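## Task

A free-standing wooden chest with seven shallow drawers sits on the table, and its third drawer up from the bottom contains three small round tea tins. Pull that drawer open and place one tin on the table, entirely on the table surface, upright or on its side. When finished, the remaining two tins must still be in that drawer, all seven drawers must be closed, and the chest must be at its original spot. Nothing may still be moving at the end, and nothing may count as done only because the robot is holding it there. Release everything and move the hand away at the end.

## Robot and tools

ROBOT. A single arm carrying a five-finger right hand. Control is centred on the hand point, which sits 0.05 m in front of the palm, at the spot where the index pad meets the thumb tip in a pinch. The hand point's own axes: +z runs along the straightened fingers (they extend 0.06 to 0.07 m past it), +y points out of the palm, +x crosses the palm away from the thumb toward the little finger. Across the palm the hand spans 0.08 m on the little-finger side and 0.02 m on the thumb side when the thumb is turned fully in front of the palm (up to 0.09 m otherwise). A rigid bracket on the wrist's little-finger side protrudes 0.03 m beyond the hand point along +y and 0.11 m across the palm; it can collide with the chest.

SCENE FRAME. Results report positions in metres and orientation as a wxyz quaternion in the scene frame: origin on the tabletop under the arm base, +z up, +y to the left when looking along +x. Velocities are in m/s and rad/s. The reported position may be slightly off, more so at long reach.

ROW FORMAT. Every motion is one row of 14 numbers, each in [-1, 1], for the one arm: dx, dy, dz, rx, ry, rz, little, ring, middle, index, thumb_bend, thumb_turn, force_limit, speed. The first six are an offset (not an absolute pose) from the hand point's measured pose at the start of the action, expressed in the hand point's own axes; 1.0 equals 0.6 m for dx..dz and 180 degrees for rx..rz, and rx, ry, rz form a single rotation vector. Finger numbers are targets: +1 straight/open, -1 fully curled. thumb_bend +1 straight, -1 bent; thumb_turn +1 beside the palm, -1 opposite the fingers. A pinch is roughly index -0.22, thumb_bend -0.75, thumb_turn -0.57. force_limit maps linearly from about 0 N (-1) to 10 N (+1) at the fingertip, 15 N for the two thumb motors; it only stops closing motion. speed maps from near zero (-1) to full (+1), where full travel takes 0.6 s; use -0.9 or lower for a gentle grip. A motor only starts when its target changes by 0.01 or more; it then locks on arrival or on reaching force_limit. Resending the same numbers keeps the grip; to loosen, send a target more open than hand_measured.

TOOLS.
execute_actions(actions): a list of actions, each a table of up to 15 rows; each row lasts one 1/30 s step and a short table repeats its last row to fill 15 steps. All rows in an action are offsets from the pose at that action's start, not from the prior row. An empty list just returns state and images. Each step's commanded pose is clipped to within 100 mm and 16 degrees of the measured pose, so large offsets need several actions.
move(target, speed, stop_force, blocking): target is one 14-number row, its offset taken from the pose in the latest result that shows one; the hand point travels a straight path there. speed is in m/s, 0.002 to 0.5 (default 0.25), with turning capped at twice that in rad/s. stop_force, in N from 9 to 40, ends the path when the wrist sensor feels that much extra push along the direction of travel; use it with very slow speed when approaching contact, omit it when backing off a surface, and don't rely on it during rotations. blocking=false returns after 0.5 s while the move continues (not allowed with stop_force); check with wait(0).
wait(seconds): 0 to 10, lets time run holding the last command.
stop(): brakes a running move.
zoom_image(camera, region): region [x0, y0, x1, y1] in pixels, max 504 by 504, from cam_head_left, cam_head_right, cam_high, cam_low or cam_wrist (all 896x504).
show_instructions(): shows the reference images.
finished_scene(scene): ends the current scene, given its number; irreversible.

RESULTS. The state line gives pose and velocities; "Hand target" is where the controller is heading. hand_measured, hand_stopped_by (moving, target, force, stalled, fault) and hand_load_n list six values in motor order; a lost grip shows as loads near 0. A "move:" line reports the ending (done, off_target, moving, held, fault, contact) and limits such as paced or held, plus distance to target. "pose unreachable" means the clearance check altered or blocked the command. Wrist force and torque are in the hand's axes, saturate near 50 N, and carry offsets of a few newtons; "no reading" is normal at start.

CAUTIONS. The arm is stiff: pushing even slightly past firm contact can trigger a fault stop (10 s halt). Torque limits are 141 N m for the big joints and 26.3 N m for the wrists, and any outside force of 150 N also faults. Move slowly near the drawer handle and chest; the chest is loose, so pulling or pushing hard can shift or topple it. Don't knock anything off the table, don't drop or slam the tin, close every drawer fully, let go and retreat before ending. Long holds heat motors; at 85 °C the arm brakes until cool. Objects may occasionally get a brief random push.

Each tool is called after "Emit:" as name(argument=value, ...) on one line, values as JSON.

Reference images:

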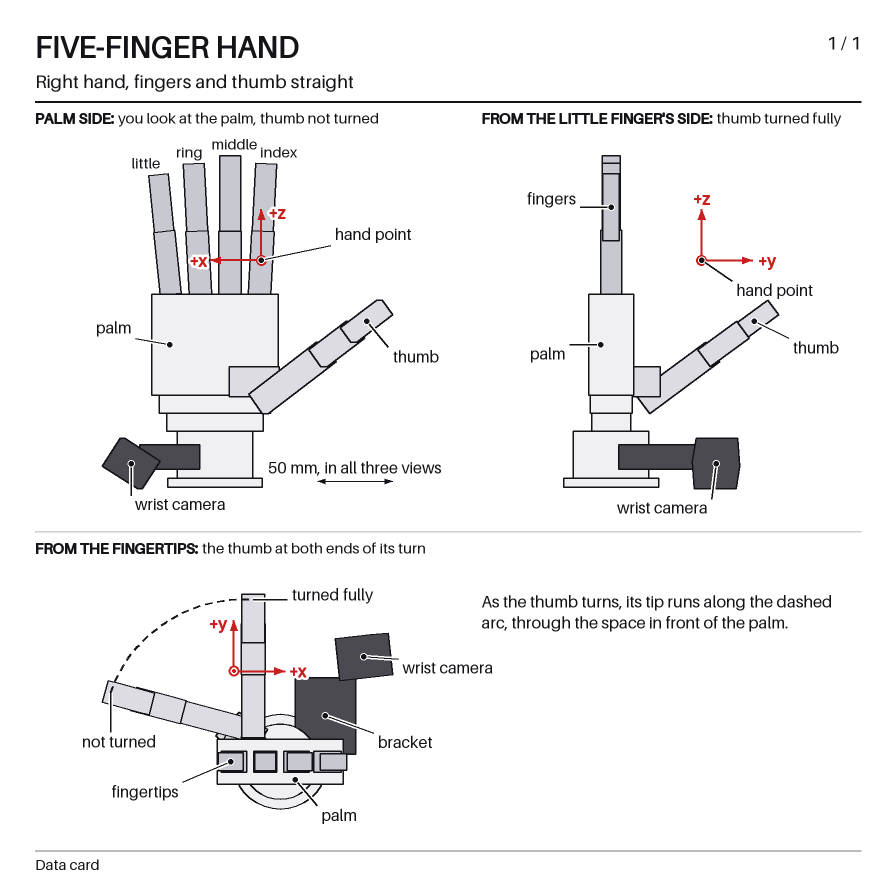

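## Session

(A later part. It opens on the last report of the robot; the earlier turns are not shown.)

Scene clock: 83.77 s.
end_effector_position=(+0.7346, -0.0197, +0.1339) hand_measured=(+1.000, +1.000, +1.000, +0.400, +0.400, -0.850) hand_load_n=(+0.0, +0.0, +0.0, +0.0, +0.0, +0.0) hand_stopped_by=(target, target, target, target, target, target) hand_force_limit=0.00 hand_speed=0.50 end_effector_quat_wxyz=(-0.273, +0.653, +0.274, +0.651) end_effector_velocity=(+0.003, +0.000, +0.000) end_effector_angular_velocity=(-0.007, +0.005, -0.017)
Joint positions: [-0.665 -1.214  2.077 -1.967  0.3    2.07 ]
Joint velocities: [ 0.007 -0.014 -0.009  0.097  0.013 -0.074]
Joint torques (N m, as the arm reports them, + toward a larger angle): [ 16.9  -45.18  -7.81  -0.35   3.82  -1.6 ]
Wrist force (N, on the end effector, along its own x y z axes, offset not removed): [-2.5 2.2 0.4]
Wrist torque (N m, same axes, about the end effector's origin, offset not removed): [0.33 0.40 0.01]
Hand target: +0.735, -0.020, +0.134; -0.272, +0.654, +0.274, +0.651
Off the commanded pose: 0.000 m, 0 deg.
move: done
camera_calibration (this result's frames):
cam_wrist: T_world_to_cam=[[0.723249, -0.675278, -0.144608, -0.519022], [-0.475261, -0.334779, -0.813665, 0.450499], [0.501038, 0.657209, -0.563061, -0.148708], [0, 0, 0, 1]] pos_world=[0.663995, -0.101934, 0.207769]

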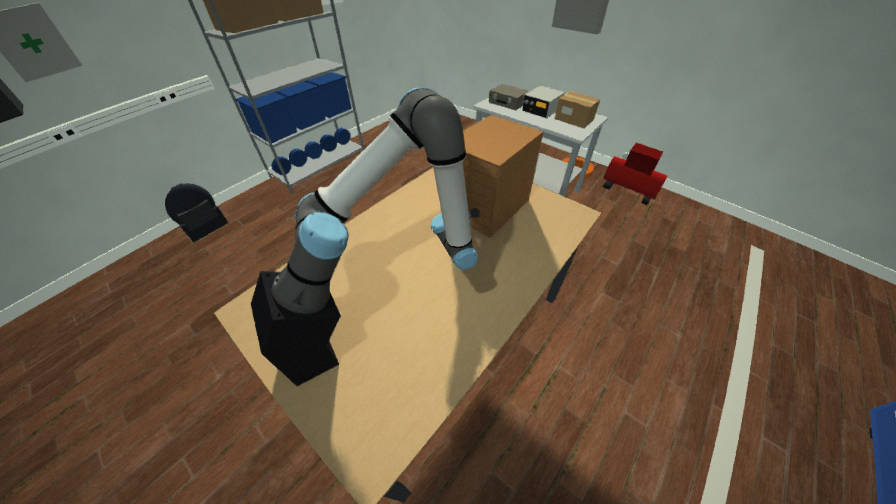

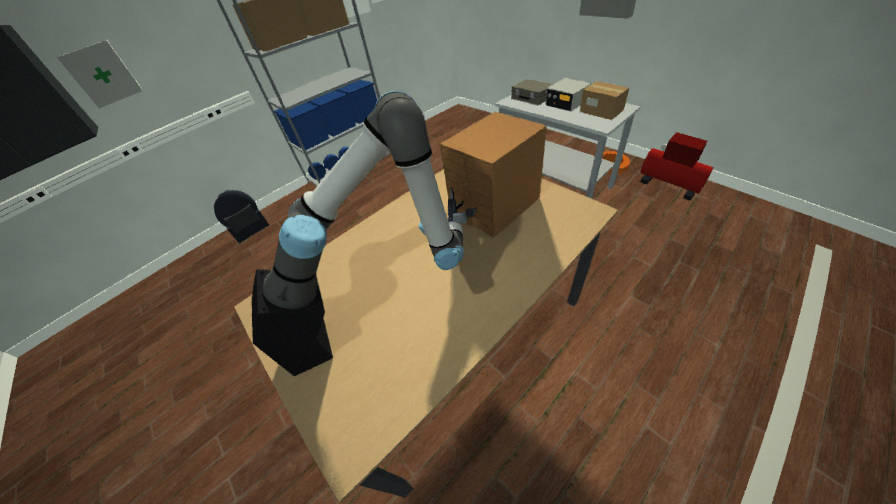

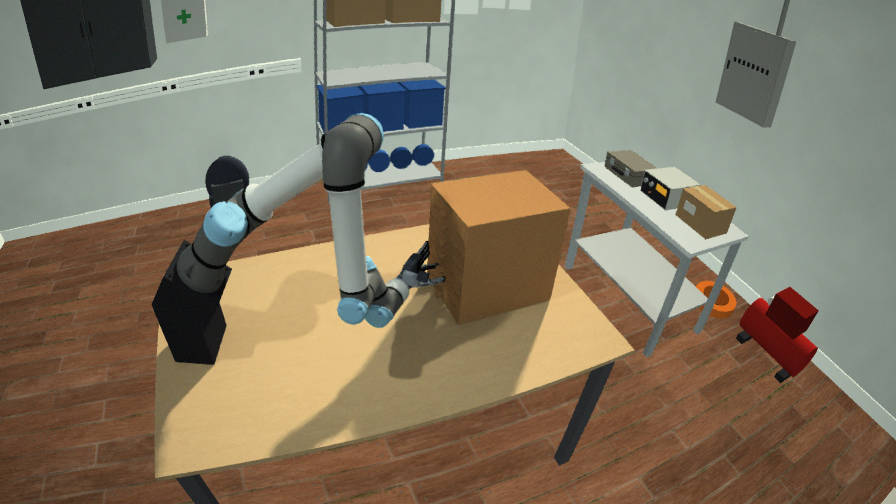

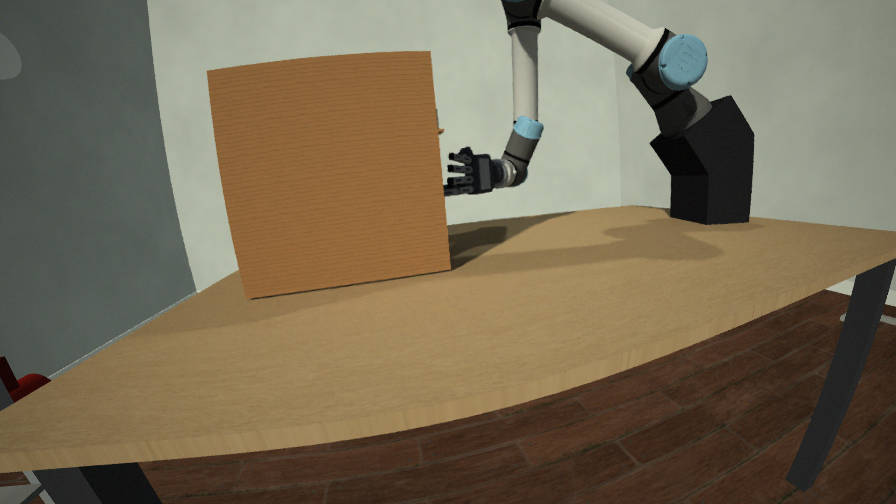

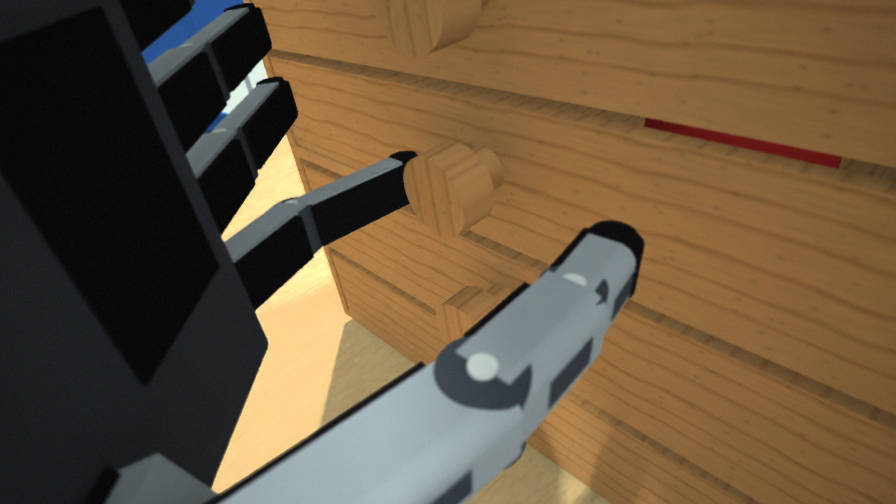

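Emit:
move(target=[0,0.0121,0.0117,0,0,0,1,1,1,0.4,0.4,-0.85,0,0.5], speed=0.004, stop_force=9)

Emit:
execute_actions(actions=[[[0,0,0,0,0,0,1,1,1,0.4,-0.6,-0.85,0.3,-0.4]],[[0,0,0,0,0,0,1,1,1,0.4,-0.6,-0.85,0.3,-0.4]],[[0,0,0,0,0,0,1,1,1,0.4,-0.6,-0.85,0.3,-0.4]]])

Scene clock: 87.67 s.
end_effector_position=(+0.7436, -0.0196, +0.1339) hand_measured=(+1.000, +1.000, +1.000, +0.400, +0.400, -0.850) hand_load_n=(+0.0, +0.0, +0.0, -2.0, +0.0, +0.0) hand_stopped_by=(target, target, target, target, target, target) hand_force_limit=0.00 hand_speed=0.50 end_effector_quat_wxyz=(-0.273, +0.653, +0.274, +0.651) end_effector_velocity=(-0.002, +0.001, +0.000) end_effector_angular_velocity=(+0.002, +0.001, +0.001)
Joint positions: [-0.656 -1.214  2.049 -1.914  0.304  2.044]
Joint velocities: [ 0.    -0.     0.006 -0.008 -0.     0.005]
Joint torques (N m, as the arm reports them, + toward a larger angle): [  0.7  -40.15   2.9   -3.2    4.67   1.03]
Wrist force (N, on the end effector, along its own x y z axes, offset not removed): [-0.3 -6.0 -11.6]
Wrist torque (N m, same axes, about the end effector's origin, offset not removed): [0.85 0.38 -0.05]
Hand target: +0.743, -0.020, +0.134; -0.273, +0.653, +0.274, +0.651
Off the commanded pose: 0.001 m, 0 deg.
move: contact
camera_calibration (this result's frames):
cam_wrist: T_world_to_cam=[[0.723225, -0.675322, -0.144519, -0.525486], [-0.475225, -0.33481, -0.813673, 0.454743], [0.501105, 0.657148, -0.563073, -0.153314], [0, 0, 0, 1]] pos_world=[0.672977, -0.10187, 0.207743]

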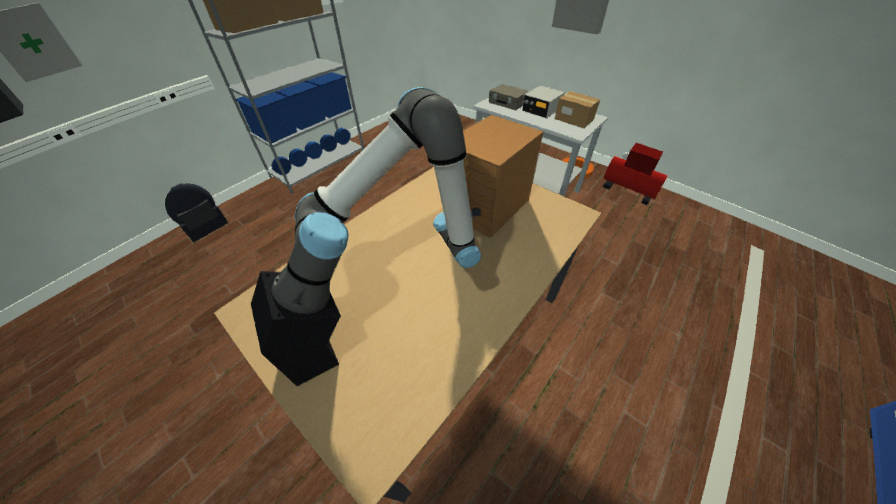

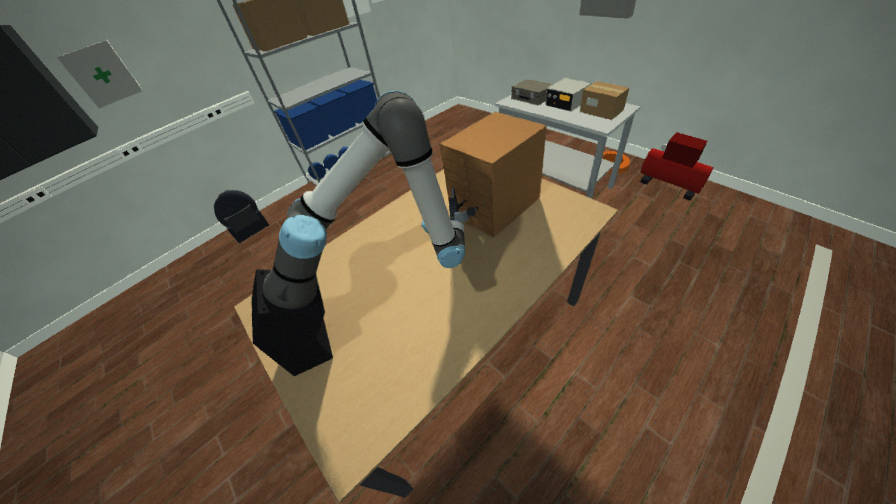

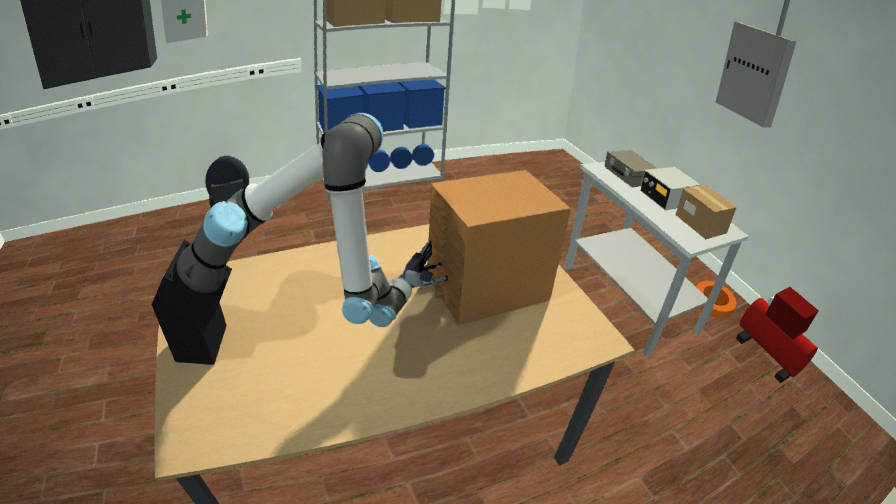

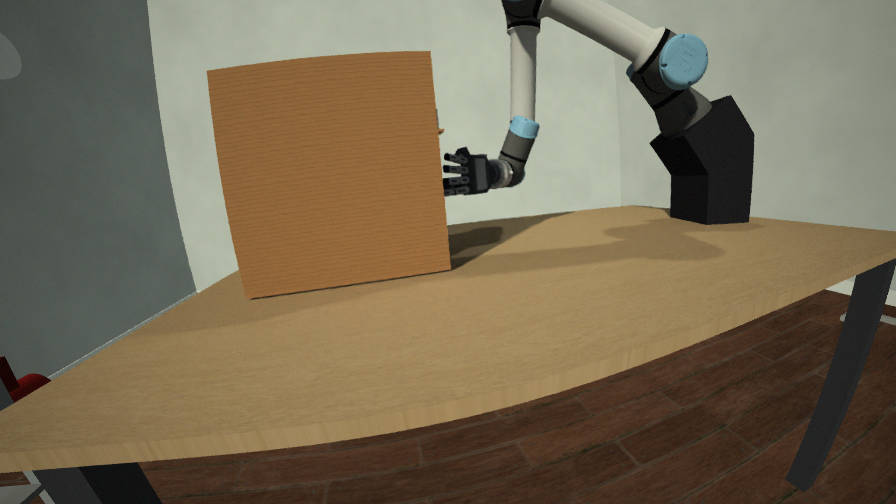

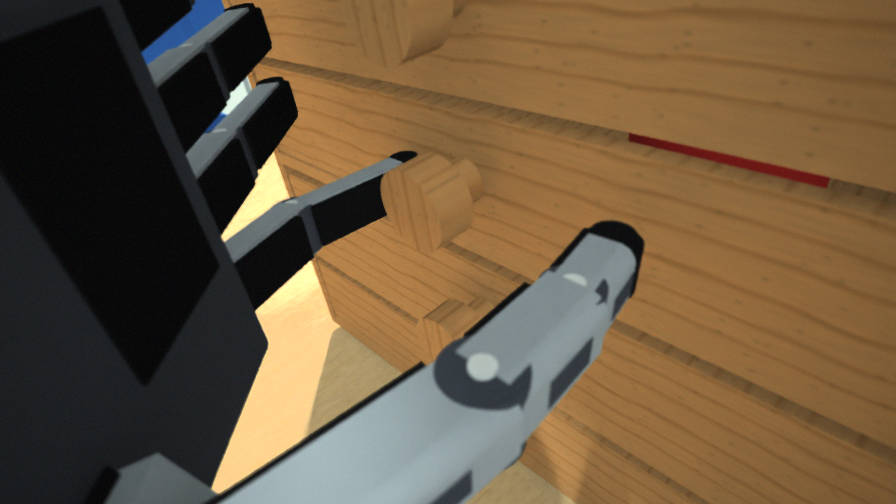

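Scene clock: 89.17 s.
end_effector_position=(+0.7436, -0.0196, +0.1339) hand_measured=(+1.000, +1.000, +1.000, +0.400, -0.482, -0.850) hand_load_n=(+0.0, +0.0, +0.0, -2.0, +0.0, +0.0) hand_stopped_by=(target, target, target, target, moving, target) hand_force_limit=0.30 hand_speed=-0.40 end_effector_quat_wxyz=(-0.273, +0.653, +0.274, +0.651) end_effector_velocity=(-0.001, +0.000, -0.001) end_effector_angular_velocity=(+0.001, +0.002, +0.000)
Joint positions: [-0.656 -1.214  2.049 -1.914  0.304  2.044]
Joint velocities: [-0.    -0.     0.001  0.002 -0.001 -0.001]
Joint torques (N m, as the arm reports them, + toward a larger angle): [  1.5  -39.19 -11.76  -1.32   3.85  -1.39]
Wrist force (N, on the end effector, along its own x y z axes, offset not removed): [-0.3 -6.1 -10.4]
Wrist torque (N m, same axes, about the end effector's origin, offset not removed): [0.55 0.38 0.00]
Hand target: +0.744, -0.020, +0.134; -0.273, +0.653, +0.274, +0.651
Off the commanded pose: 0.000 m, 0 deg.
camera_calibration (this result's frames):
cam_wrist: T_world_to_cam=[[0.72322, -0.675321, -0.144553, -0.525465], [-0.475249, -0.334791, -0.813667, 0.454752], [0.501091, 0.657158, -0.563073, -0.153304], [0, 0, 0, 1]] pos_world=[0.672966, -0.101866, 0.207738]

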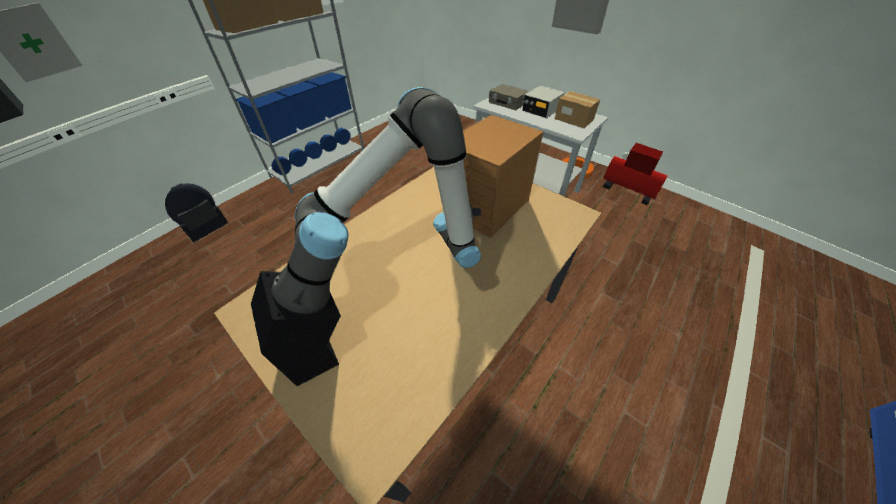

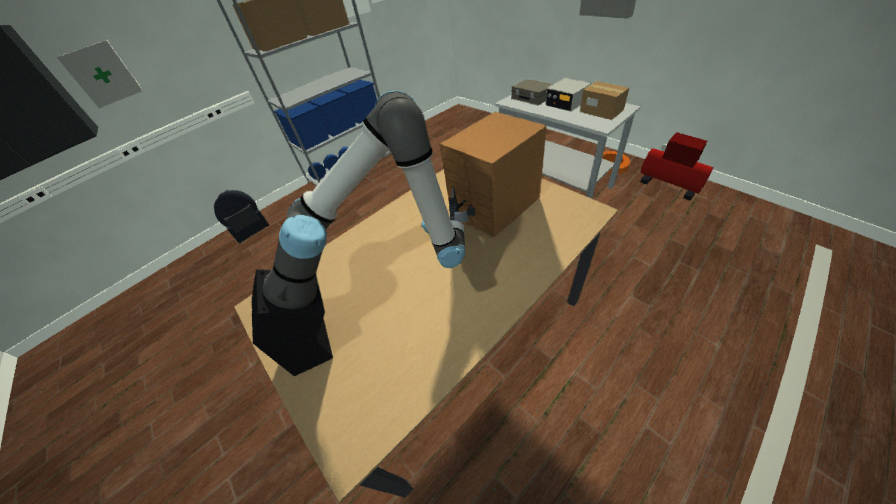

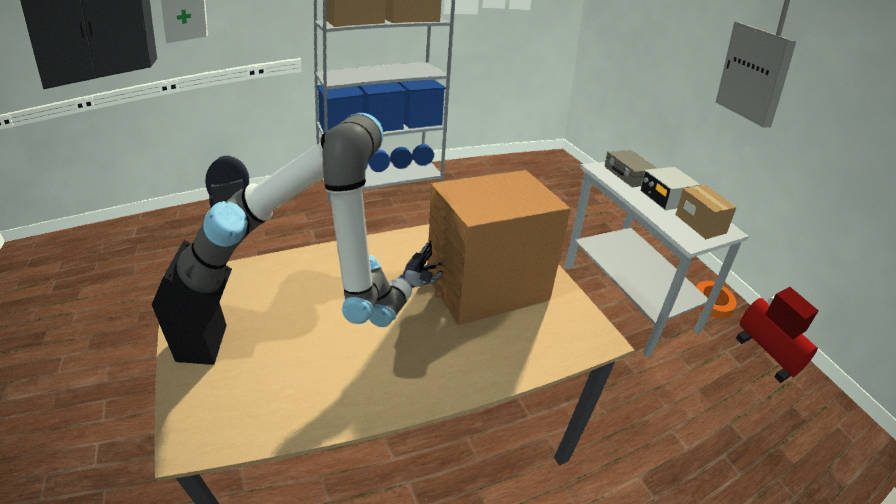

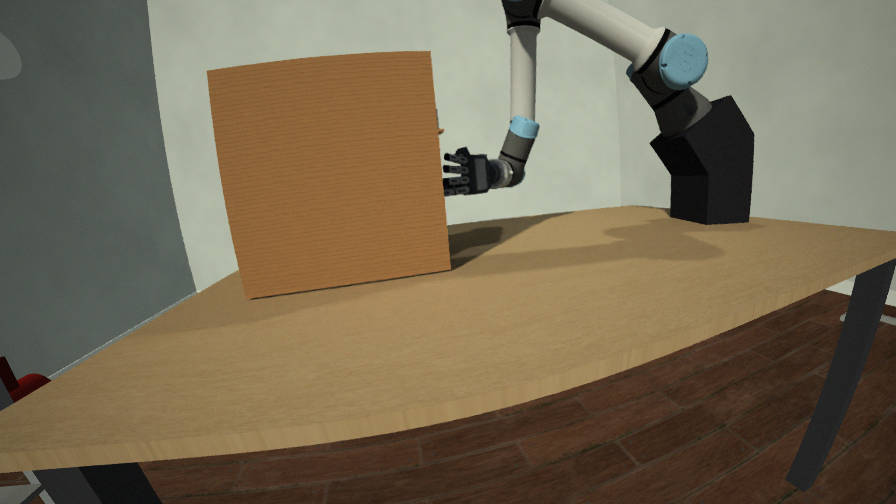

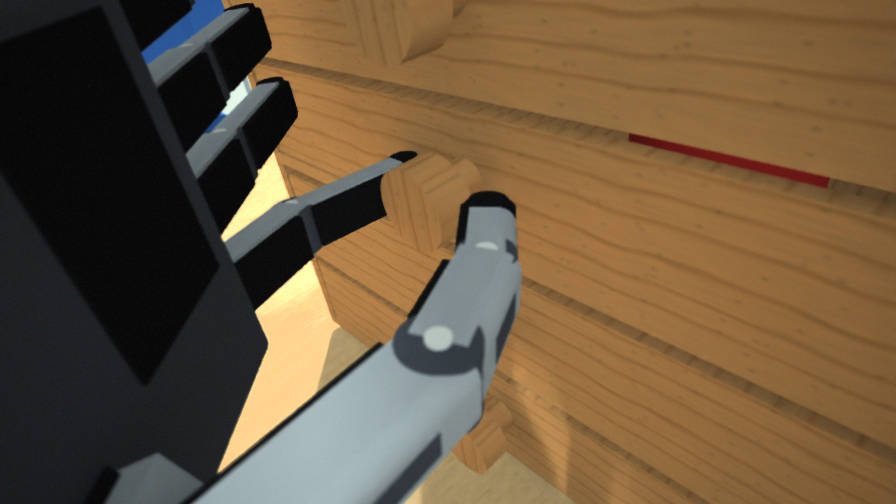

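Emit:
execute_actions(actions=[[[0,0,0,0,0,0,1,1,1,0.4,-0.9,-0.85,0.3,-0.4]],[[0,0,0,0,0,0,1,1,1,0.4,-0.9,-0.85,0.3,-0.4]]])

Scene clock: 90.87 s.
end_effector_position=(+0.7436, -0.0196, +0.1339) hand_measured=(+1.000, +1.000, +1.000, +0.400, -0.900, -0.850) hand_load_n=(+0.0, +0.0, +0.0, -2.0, +0.0, +0.0) hand_stopped_by=(target, target, target, target, target, target) hand_force_limit=0.30 hand_speed=-0.40 end_effector_quat_wxyz=(-0.273, +0.653, +0.274, +0.651) end_effector_velocity=(-0.000, -0.000, -0.000) end_effector_angular_velocity=(+0.001, +0.001, -0.001)
Joint positions: [-0.656 -1.214  2.049 -1.914  0.304  2.044]
Joint velocities: [ 0.    -0.     0.     0.002  0.001  0.   ]
Joint torques (N m, as the arm reports them, + toward a larger angle): [  0.53 -38.49 -11.43  -1.3    3.98  -1.32]
Wrist force (N, on the end effector, along its own x y z axes, offset not removed): [-1.7 -6.5 -10.3]
Wrist torque (N m, same axes, about the end effector's origin, offset not removed): [0.55 0.63 -0.08]
Hand target: +0.744, -0.020, +0.134; -0.273, +0.653, +0.274, +0.651
Off the commanded pose: 0.000 m, 0 deg.
camera_calibration (this result's frames):
cam_wrist: T_world_to_cam=[[0.72322, -0.67532, -0.144553, -0.525465], [-0.475249, -0.334791, -0.813667, 0.454752], [0.501091, 0.657158, -0.563073, -0.153304], [0, 0, 0, 1]] pos_world=[0.672966, -0.101866, 0.207738]

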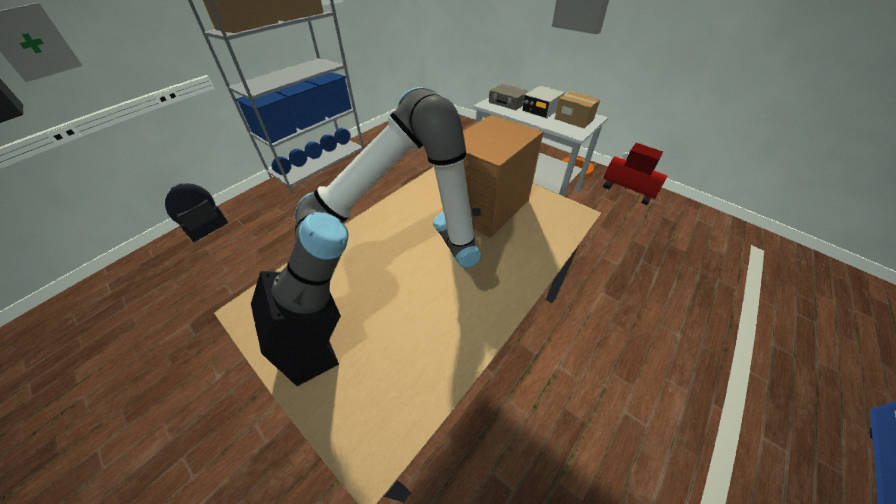

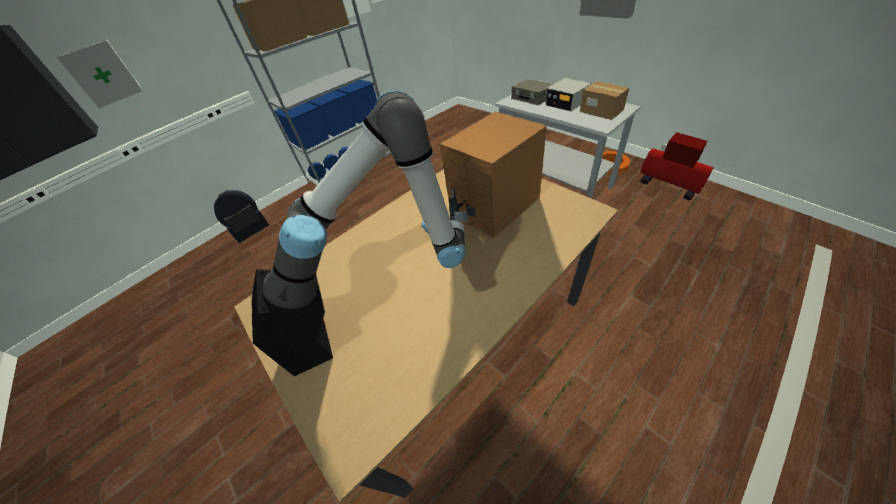

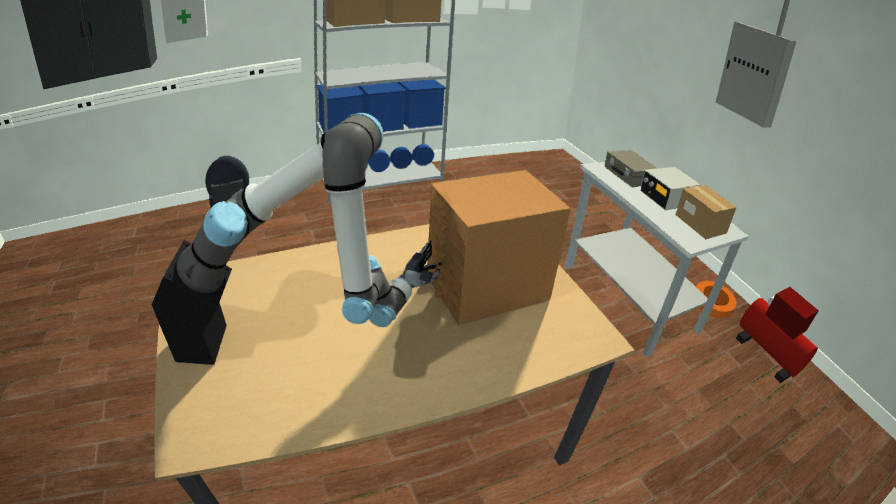

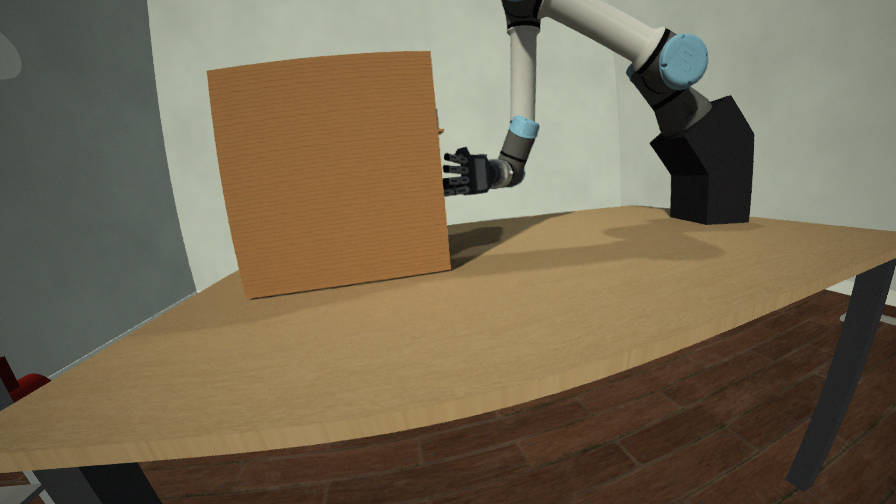

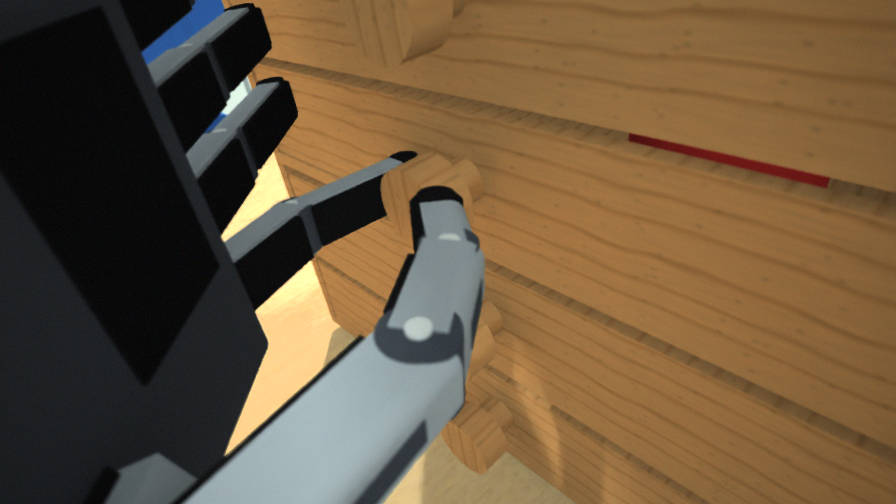

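Emit:
execute_actions(actions=[[[0,-0.002,-0.002,0,0,0,1,1,1,0.4,-0.9,-0.85,0.3,-0.4]],[[0,0,0,0,0,0,1,1,1,-0.2,-0.9,-0.85,0.3,-0.6]],[[0,0,0,0,0,0,1,1,1,-0.2,-0.9,-0.85,0.3,-0.6]]])

Emit:
zoom_image(camera="cam_wrist", region=[300, 100, 600, 350])

Scene clock: 94.97 s.
end_effector_position=(+0.7419, -0.0196, +0.1338) hand_measured=(+1.000, +1.000, +1.000, +0.250, -0.900, -0.850) hand_load_n=(+0.0, +0.0, +0.0, +9.0, +0.0, +0.0) hand_stopped_by=(target, target, target, force, target, target) hand_force_limit=0.30 hand_speed=-0.60 end_effector_quat_wxyz=(-0.273, +0.653, +0.274, +0.651) end_effector_velocity=(-0.000, -0.000, +0.000) end_effector_angular_velocity=(-0.001, -0.000, -0.001)
Joint positions: [-0.658 -1.214  2.054 -1.923  0.303  2.049]
Joint velocities: [-0.001 -0.     0.    -0.     0.    -0.   ]
Joint torques (N m, as the arm reports them, + toward a larger angle): [ -3.   -45.58  -3.25  -0.8    4.54  -1.94]
Wrist force (N, on the end effector, along its own x y z axes, offset not removed): [-3.2 -5.0 8.8]
Wrist torque (N m, same axes, about the end effector's origin, offset not removed): [0.24 0.31 -0.06]
Hand target: +0.742, -0.020, +0.134; -0.273, +0.653, +0.274, +0.651
Off the commanded pose: 0.000 m, 0 deg.
camera_calibration (this result's frames):
cam_wrist: T_world_to_cam=[[0.723254, -0.675252, -0.144702, -0.524232], [-0.475379, -0.334828, -0.813576, 0.453995], [0.500918, 0.65721, -0.563166, -0.152351], [0, 0, 0, 1]] pos_world=[0.671288, -0.101852, 0.207703]

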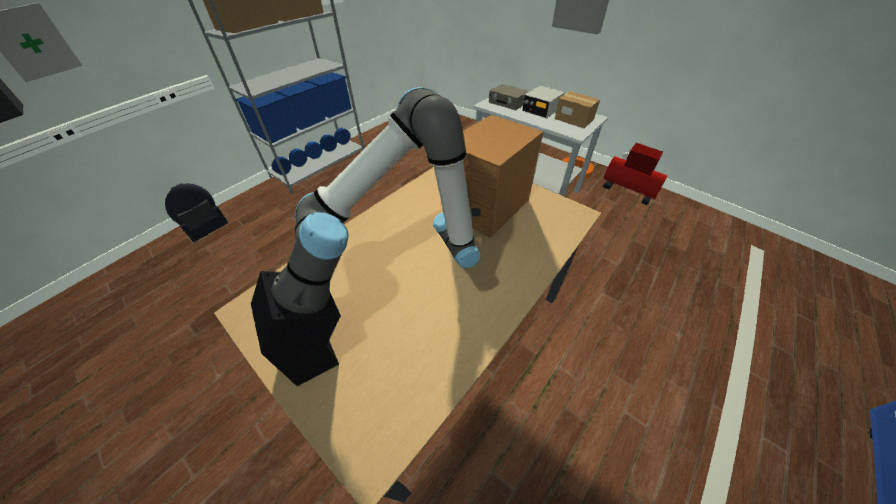

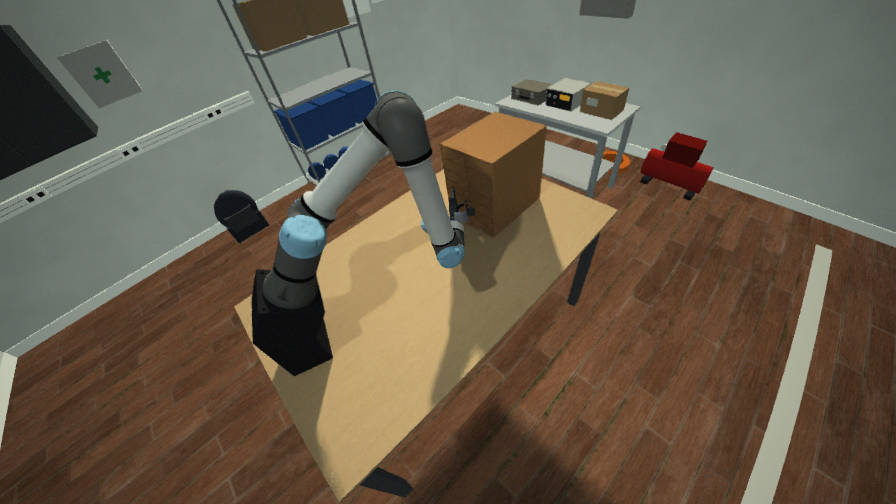

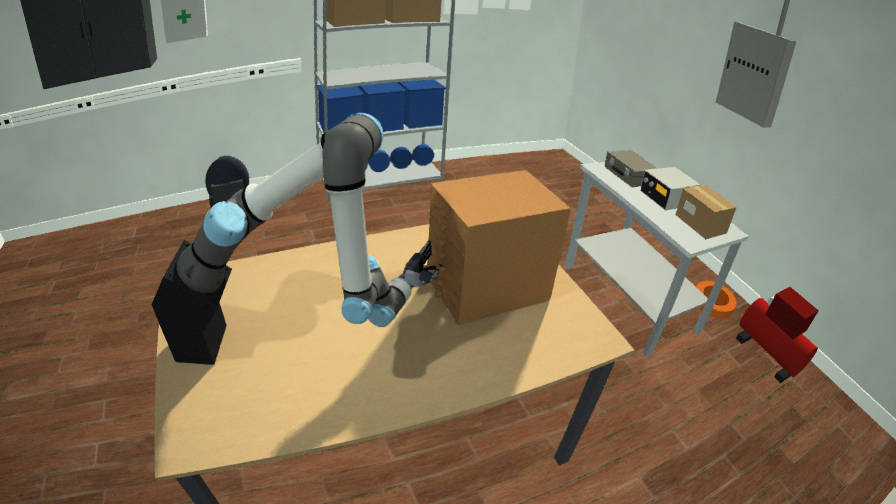

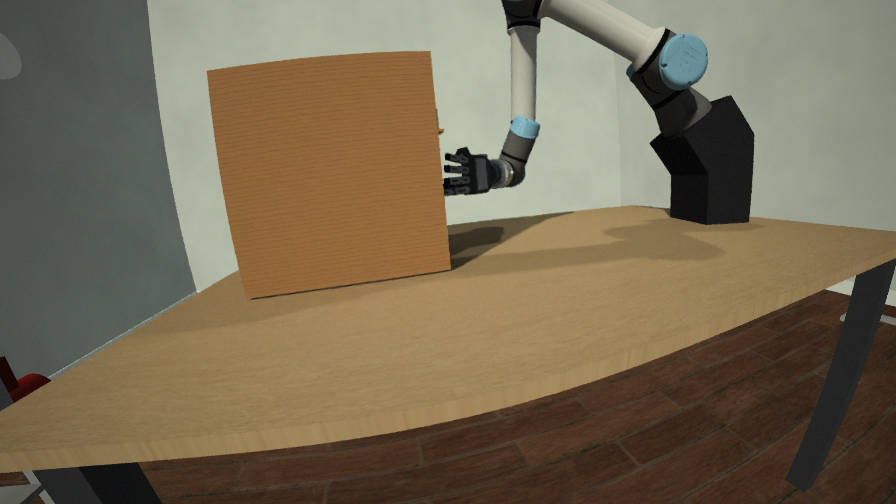

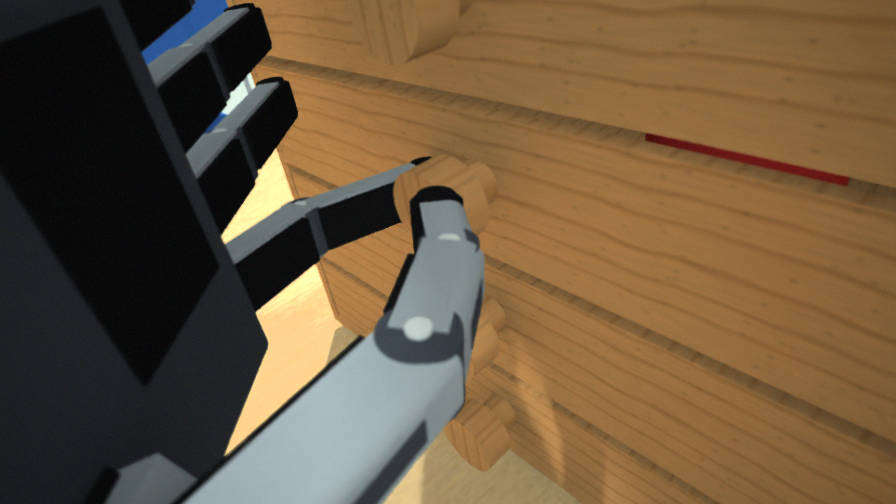

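Region (300, 100, 600, 350) of cam_wrist's 896x504 image, scaled by 1.680, with more detail than that image has.

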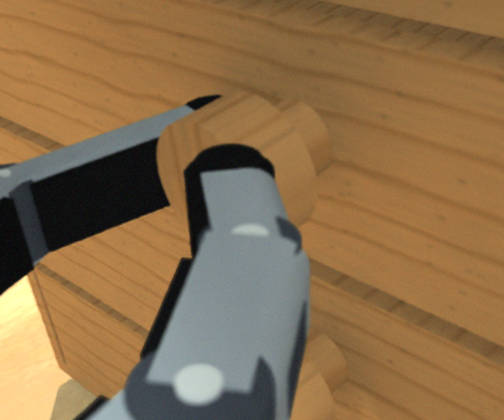

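Emit:
move(target=[0,-0.024,-0.023,0,0,0,1,1,1,-0.2,-0.9,-0.85,0.3,-0.6], speed=0.01)

Scene clock: 98.27 s.
end_effector_position=(+0.7223, -0.0194, +0.1339) hand_measured=(+1.000, +1.000, +1.000, +0.250, -0.900, -0.850) hand_load_n=(+0.0, +0.0, +0.0, +4.5, +0.0, +0.0) hand_stopped_by=(target, target, target, force, target, target) hand_force_limit=0.30 hand_speed=-0.60 end_effector_quat_wxyz=(-0.273, +0.653, +0.274, +0.651) end_effector_velocity=(-0.003, +0.000, -0.000) end_effector_angular_velocity=(+0.001, -0.000, +0.001)
Joint positions: [-0.677 -1.213  2.115 -2.04   0.295  2.105]
Joint velocities: [-0.003  0.002  0.009 -0.023 -0.002  0.013]
Joint torques (N m, as the arm reports them, + toward a larger angle): [ -9.71 -29.42   5.79  -2.85  -1.86   1.33]
Wrist force (N, on the end effector, along its own x y z axes, offset not removed): [-4.2 0.6 5.6]
Wrist torque (N m, same axes, about the end effector's origin, offset not removed): [0.18 0.30 -0.05]
Hand target: +0.722, -0.019, +0.134; -0.273, +0.653, +0.274, +0.651
Off the commanded pose: 0.000 m, 0 deg.
move: done
camera_calibration (this result's frames):
cam_wrist: T_world_to_cam=[[0.723122, -0.675395, -0.144691, -0.509811], [-0.475555, -0.334896, -0.813444, 0.444893], [0.50094, 0.657028, -0.563358, -0.142661], [0, 0, 0, 1]] pos_world=[0.651692, -0.101598, 0.207762]

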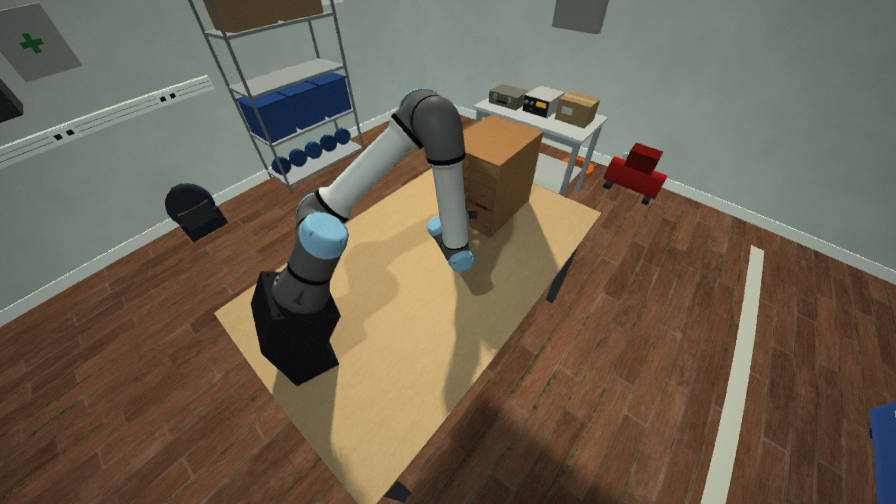

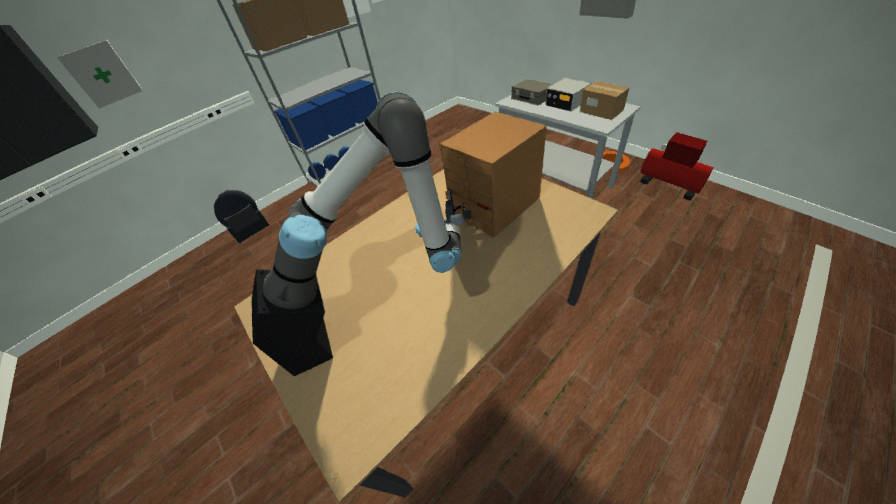

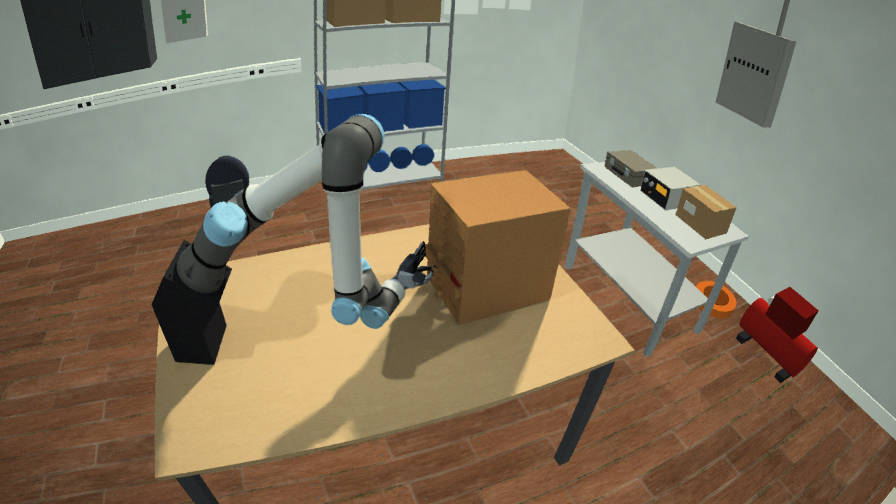

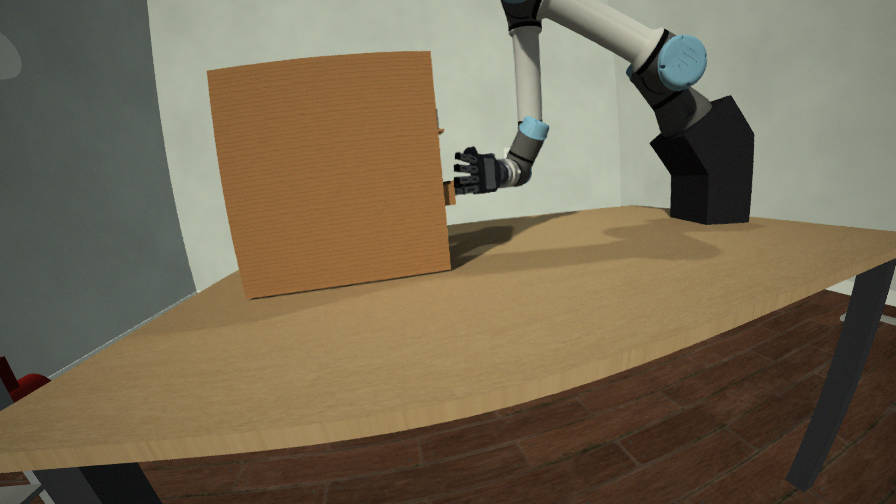

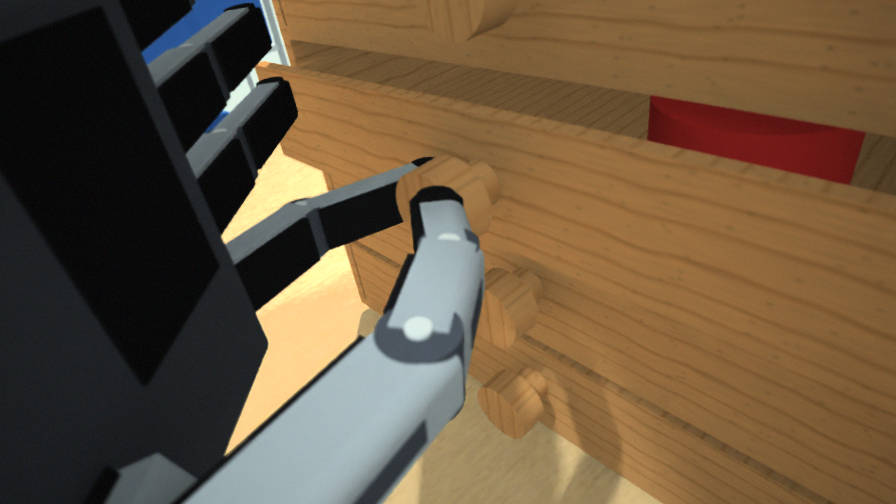

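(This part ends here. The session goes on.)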